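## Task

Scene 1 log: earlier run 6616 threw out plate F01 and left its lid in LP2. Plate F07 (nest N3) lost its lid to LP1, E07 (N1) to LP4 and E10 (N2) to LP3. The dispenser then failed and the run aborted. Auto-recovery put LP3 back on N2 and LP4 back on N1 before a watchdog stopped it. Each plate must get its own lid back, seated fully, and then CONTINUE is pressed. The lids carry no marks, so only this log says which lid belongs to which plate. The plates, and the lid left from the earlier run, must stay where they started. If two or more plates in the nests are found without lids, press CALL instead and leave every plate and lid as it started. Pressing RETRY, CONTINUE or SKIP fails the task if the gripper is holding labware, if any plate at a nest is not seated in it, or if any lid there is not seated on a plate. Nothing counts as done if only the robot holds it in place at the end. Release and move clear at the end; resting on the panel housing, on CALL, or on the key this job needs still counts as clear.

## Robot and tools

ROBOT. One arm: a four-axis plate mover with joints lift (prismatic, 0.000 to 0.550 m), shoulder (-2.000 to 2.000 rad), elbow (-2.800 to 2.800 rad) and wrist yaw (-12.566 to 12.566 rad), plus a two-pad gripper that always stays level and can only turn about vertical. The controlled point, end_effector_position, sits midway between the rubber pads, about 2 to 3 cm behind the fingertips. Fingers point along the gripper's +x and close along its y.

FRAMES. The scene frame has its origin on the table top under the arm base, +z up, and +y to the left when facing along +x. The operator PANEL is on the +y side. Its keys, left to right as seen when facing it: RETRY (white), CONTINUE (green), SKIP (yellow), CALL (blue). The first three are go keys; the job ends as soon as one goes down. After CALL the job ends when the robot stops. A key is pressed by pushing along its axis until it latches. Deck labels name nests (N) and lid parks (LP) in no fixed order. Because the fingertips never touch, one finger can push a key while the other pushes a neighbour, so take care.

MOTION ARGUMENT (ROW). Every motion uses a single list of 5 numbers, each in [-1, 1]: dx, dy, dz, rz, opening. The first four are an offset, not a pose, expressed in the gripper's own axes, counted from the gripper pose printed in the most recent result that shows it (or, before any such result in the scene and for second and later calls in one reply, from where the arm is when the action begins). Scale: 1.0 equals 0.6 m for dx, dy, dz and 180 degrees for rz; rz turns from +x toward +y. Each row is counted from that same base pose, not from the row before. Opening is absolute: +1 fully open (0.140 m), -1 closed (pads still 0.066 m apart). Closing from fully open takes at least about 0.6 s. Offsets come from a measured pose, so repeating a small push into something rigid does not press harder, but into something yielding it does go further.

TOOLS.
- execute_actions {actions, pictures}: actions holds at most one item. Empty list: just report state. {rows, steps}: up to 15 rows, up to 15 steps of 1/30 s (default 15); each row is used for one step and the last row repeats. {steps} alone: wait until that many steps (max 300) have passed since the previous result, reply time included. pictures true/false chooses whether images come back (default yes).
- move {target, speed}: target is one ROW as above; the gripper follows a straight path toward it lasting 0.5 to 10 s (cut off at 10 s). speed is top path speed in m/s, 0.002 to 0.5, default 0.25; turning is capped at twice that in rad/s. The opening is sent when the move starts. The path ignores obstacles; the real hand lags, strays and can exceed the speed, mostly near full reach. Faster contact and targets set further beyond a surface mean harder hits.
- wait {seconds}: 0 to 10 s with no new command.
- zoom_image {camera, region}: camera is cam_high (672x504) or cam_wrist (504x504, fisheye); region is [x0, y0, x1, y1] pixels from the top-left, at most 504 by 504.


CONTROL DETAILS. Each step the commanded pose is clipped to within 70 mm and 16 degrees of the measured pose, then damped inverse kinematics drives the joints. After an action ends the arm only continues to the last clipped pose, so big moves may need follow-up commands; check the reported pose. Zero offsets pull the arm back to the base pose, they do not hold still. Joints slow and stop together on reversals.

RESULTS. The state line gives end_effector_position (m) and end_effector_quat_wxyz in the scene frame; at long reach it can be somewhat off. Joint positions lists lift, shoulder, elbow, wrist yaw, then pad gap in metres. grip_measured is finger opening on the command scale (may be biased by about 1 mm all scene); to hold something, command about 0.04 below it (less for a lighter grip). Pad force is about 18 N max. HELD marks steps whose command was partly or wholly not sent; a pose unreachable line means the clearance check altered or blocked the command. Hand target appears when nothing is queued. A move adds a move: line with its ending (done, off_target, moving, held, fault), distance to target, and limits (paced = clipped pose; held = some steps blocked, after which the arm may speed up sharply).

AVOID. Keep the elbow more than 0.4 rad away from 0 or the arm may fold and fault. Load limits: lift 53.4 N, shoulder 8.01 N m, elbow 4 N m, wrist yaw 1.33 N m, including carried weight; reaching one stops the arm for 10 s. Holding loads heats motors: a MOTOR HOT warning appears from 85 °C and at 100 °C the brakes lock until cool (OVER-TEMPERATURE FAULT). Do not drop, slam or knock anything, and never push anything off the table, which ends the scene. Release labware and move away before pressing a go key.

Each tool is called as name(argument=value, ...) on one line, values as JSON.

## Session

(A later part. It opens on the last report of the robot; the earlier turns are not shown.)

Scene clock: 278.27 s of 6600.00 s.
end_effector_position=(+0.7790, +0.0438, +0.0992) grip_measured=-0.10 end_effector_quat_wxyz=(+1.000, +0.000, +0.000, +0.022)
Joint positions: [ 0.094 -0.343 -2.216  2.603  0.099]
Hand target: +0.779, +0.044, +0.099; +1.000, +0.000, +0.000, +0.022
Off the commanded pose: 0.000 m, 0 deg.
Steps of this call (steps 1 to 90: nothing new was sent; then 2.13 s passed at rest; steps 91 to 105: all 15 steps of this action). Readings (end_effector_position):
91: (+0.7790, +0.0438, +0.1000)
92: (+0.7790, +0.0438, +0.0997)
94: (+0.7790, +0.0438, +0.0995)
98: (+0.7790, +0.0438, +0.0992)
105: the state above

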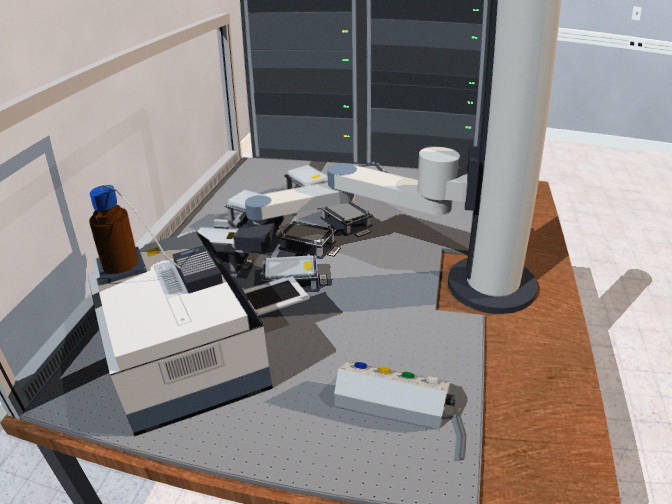

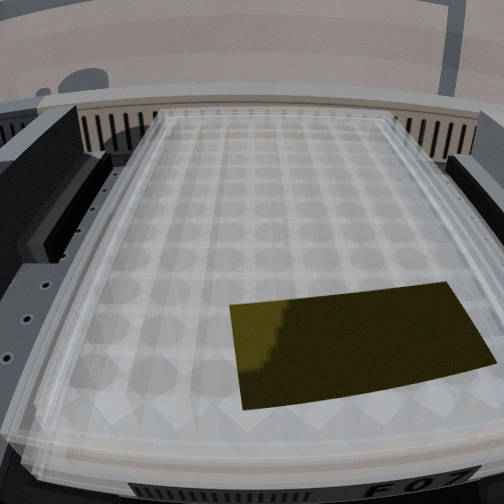

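move(target=[0, 0, 0.05, 0, -0.1], speed=0.2)

move(target=[-0.477, -0.485, 0, -0.215, 1], speed=0.35)

Scene clock: 286.33 s of 6600.00 s.
end_effector_position=(+0.7790, +0.0438, +0.1292) grip_measured=-0.10 end_effector_quat_wxyz=(+1.000, +0.000, +0.000, +0.022)
Joint positions: [ 0.124 -0.343 -2.216  2.603  0.099]
Hand target: +0.779, +0.044, +0.129; +1.000, +0.000, +0.000, +0.022
Off the commanded pose: 0.000 m, 0 deg.
After step 90, 4.37 s passed at rest.
move: done

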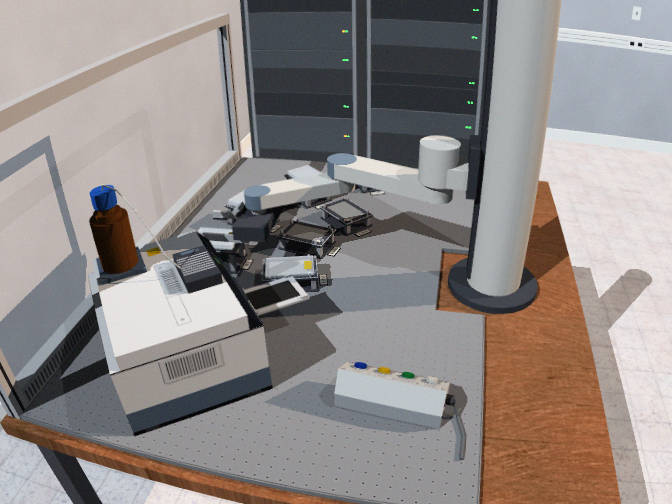

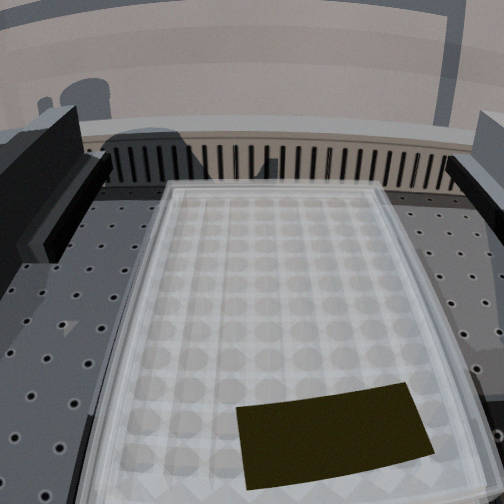

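Scene clock: 288.00 s of 6600.00 s.
end_effector_position=(+0.5056, -0.2596, +0.1292) grip_measured=+1.00 end_effector_quat_wxyz=(+0.950, +0.000, +0.000, -0.311)
Joint positions: [ 0.124 -1.567 -1.13   2.064  0.14 ]
Hand target: +0.506, -0.259, +0.129; +0.950, +0.000, +0.000, -0.311
Off the commanded pose: 0.000 m, 0 deg.
move: done

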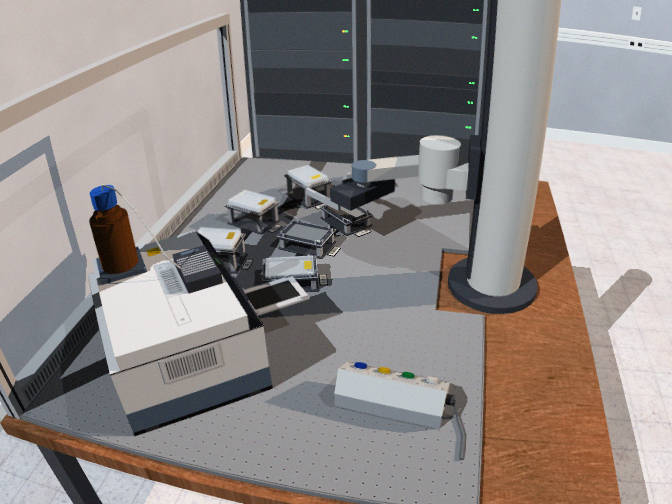

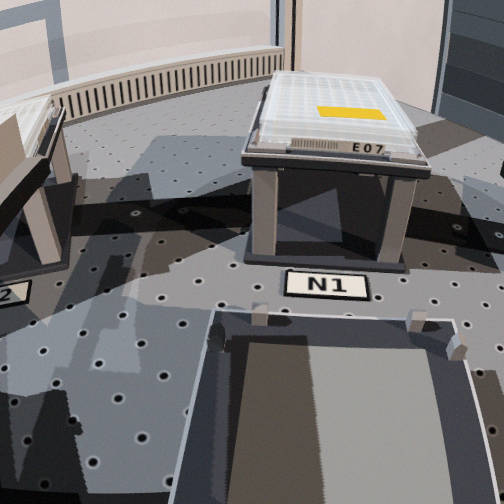

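zoom_image(camera="cam_wrist", region=[230, 55, 440, 195])

zoom_image(camera="cam_high", region=[190, 155, 340, 265])

zoom_image(camera="cam_high", region=[320, 340, 480, 440])

Region (230, 55, 440, 195) of cam_wrist's 504x504 image, scaled by 2.400, with more detail than that image has.

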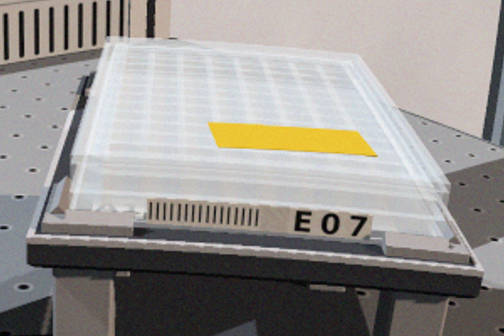

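Region (190, 155, 340, 265) of cam_high's 672x504 image, scaled by 3.360, with more detail than that image has; it fills the top 370 rows of this view, and the rest is white.

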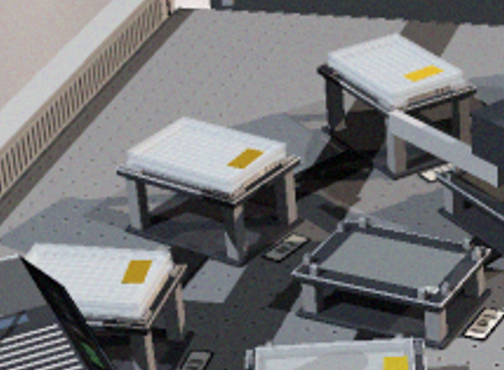

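Region (320, 340, 480, 440) of cam_high's 672x504 image, scaled by 3.150, with more detail than that image has; it fills the top 315 rows of this view, and the rest is white.

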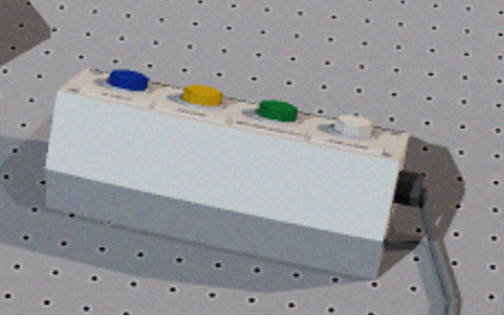

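move(target=[-0.645, 0.582, 0.17, 0.757, -1], speed=0.4)

Scene clock: 312.53 s of 6600.00 s.
end_effector_position=(+0.4001, +0.2511, +0.2312) grip_measured=-0.97 end_effector_quat_wxyz=(+0.643, +0.000, +0.000, +0.766)
Joint positions: [ 0.226 -0.47  -1.1    3.315  0.067]
Hand target: +0.400, +0.251, +0.231; +0.643, +0.000, +0.000, +0.766
Off the commanded pose: 0.000 m, 0 deg.
After step 90, 18.13 s passed at rest.
move: done

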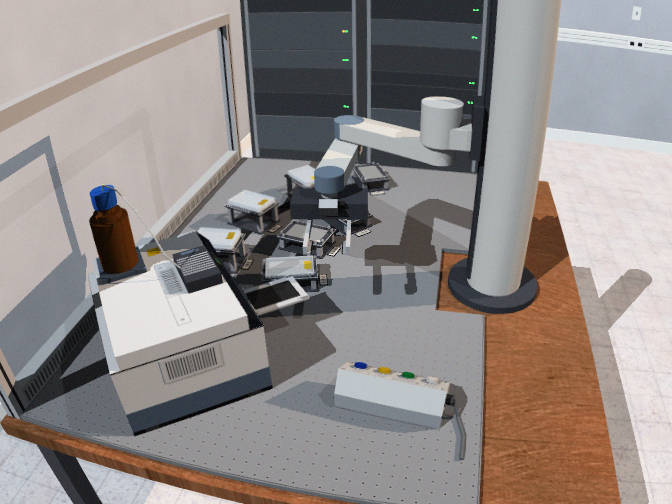

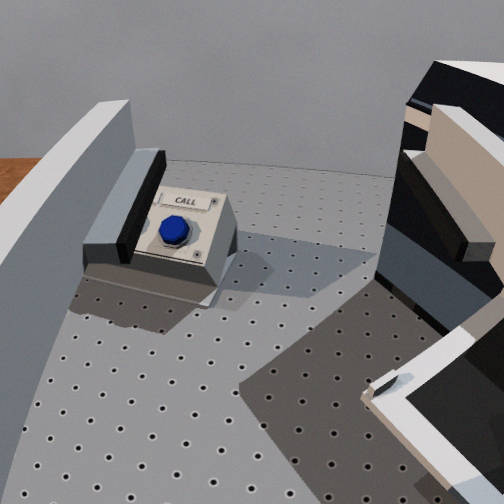

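move(target=[0.155, 0.311, -0.06, -0.072, 1], speed=0.3)

Scene clock: 323.93 s of 6600.00 s.
end_effector_position=(+0.1999, +0.3104, +0.1952) grip_measured=+1.00 end_effector_quat_wxyz=(+0.725, +0.000, +0.000, +0.689)
Joint positions: [ 0.19   0.447 -0.655  1.728  0.14 ]
Hand target: +0.200, +0.310, +0.195; +0.725, +0.000, +0.000, +0.689
Off the commanded pose: 0.000 m, 0 deg.
After step 90, 7.07 s passed at rest.
move: done

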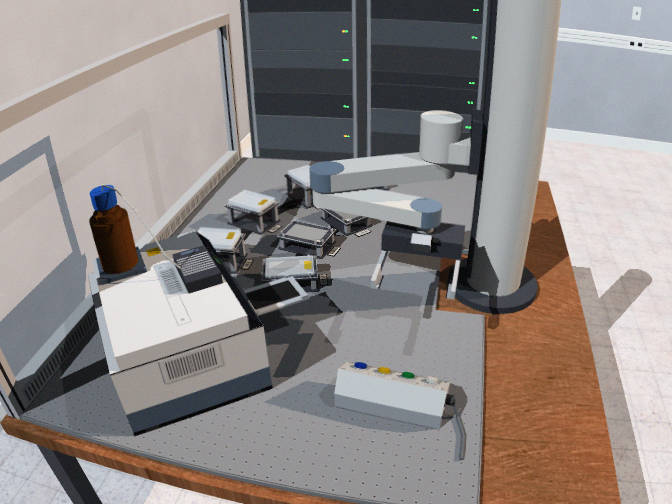

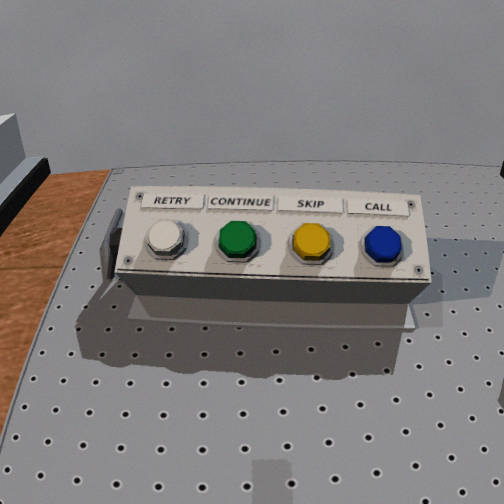

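move(target=[0.178, 0.138, -0.137, -0.017, 0.19], speed=0.2)

Scene clock: 347.37 s of 6600.00 s.
end_effector_position=(+0.1226, +0.4213, +0.1130) grip_measured=+0.19 end_effector_quat_wxyz=(+0.743, +0.000, +0.000, +0.669)
Joint positions: [ 0.108  0.936 -1.174  1.704  0.11 ]
Hand target: +0.123, +0.421, +0.113; +0.743, +0.000, +0.000, +0.669
Off the commanded pose: 0.000 m, 0 deg.
After step 90, 19.27 s passed at rest.
move: done

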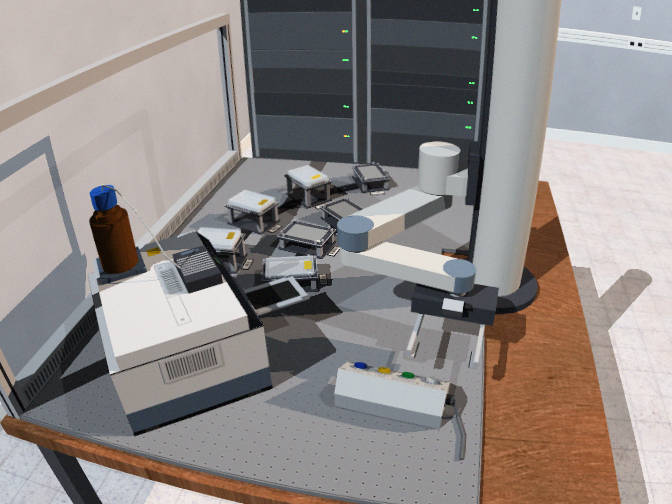

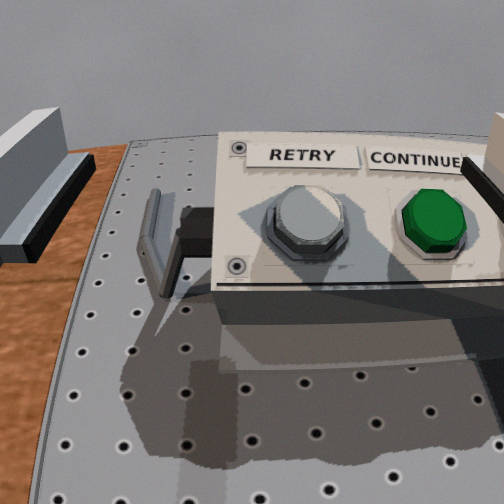

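move(target=[0.035, 0, -0.047, 0, 0.19], speed=0.03)

Scene clock: 357.60 s of 6600.00 s.
end_effector_position=(+0.1249, +0.4419, +0.0849) grip_measured=+0.19 end_effector_quat_wxyz=(+0.744, +0.000, +0.000, +0.669)
Joint positions: [ 0.08   0.949 -1.267  1.783  0.11 ]
Hand target: +0.125, +0.442, +0.085; +0.743, +0.000, +0.000, +0.669
Off the commanded pose: 0.000 m, 0 deg.
After step 90, 5.83 s passed at rest.
move: done

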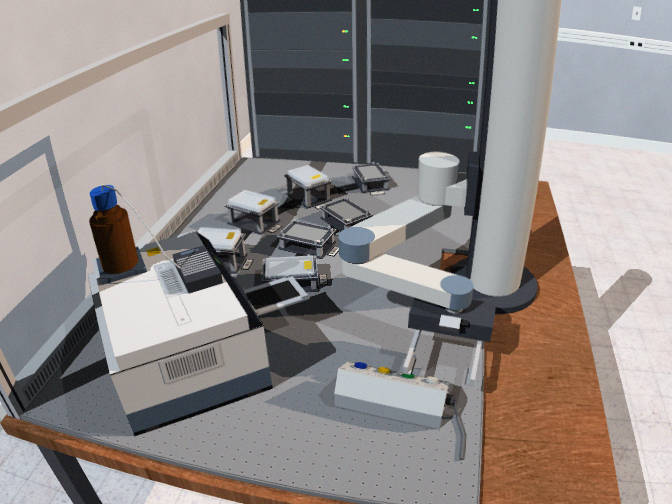

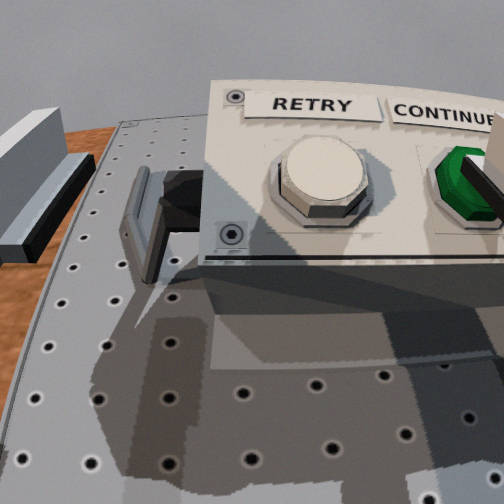

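In contact; pushing a bit further along the axis.

move(target=[0.003, 0, -0.005, 0, 0.19], speed=0.01)

zoom_image(camera="cam_high", region=[340, 330, 480, 420])

Scene clock: 360.27 s of 6600.00 s.
end_effector_position=(+0.1251, +0.4427, +0.0835) grip_measured=+0.19 end_effector_quat_wxyz=(+0.744, +0.000, +0.000, +0.669)
Joint positions: [ 0.079  0.95  -1.271  1.786  0.11 ]
move: unfinished (the scene ended)
The task's run has ended: the event that ends the task has happened. This ends this scene only. If you have not yet called finished_scene for this scene, call it to go on to the next scene.

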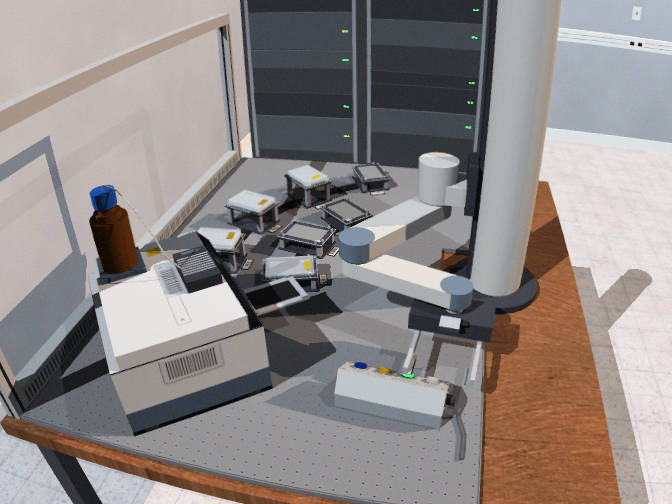

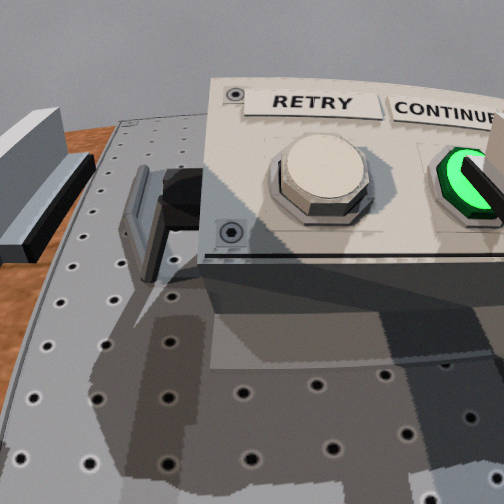

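This scene is finished. If you have not yet called finished_scene for this scene, call it to go on to the next scene.

finished_scene(scene=1)

The scene is finished: the task was done.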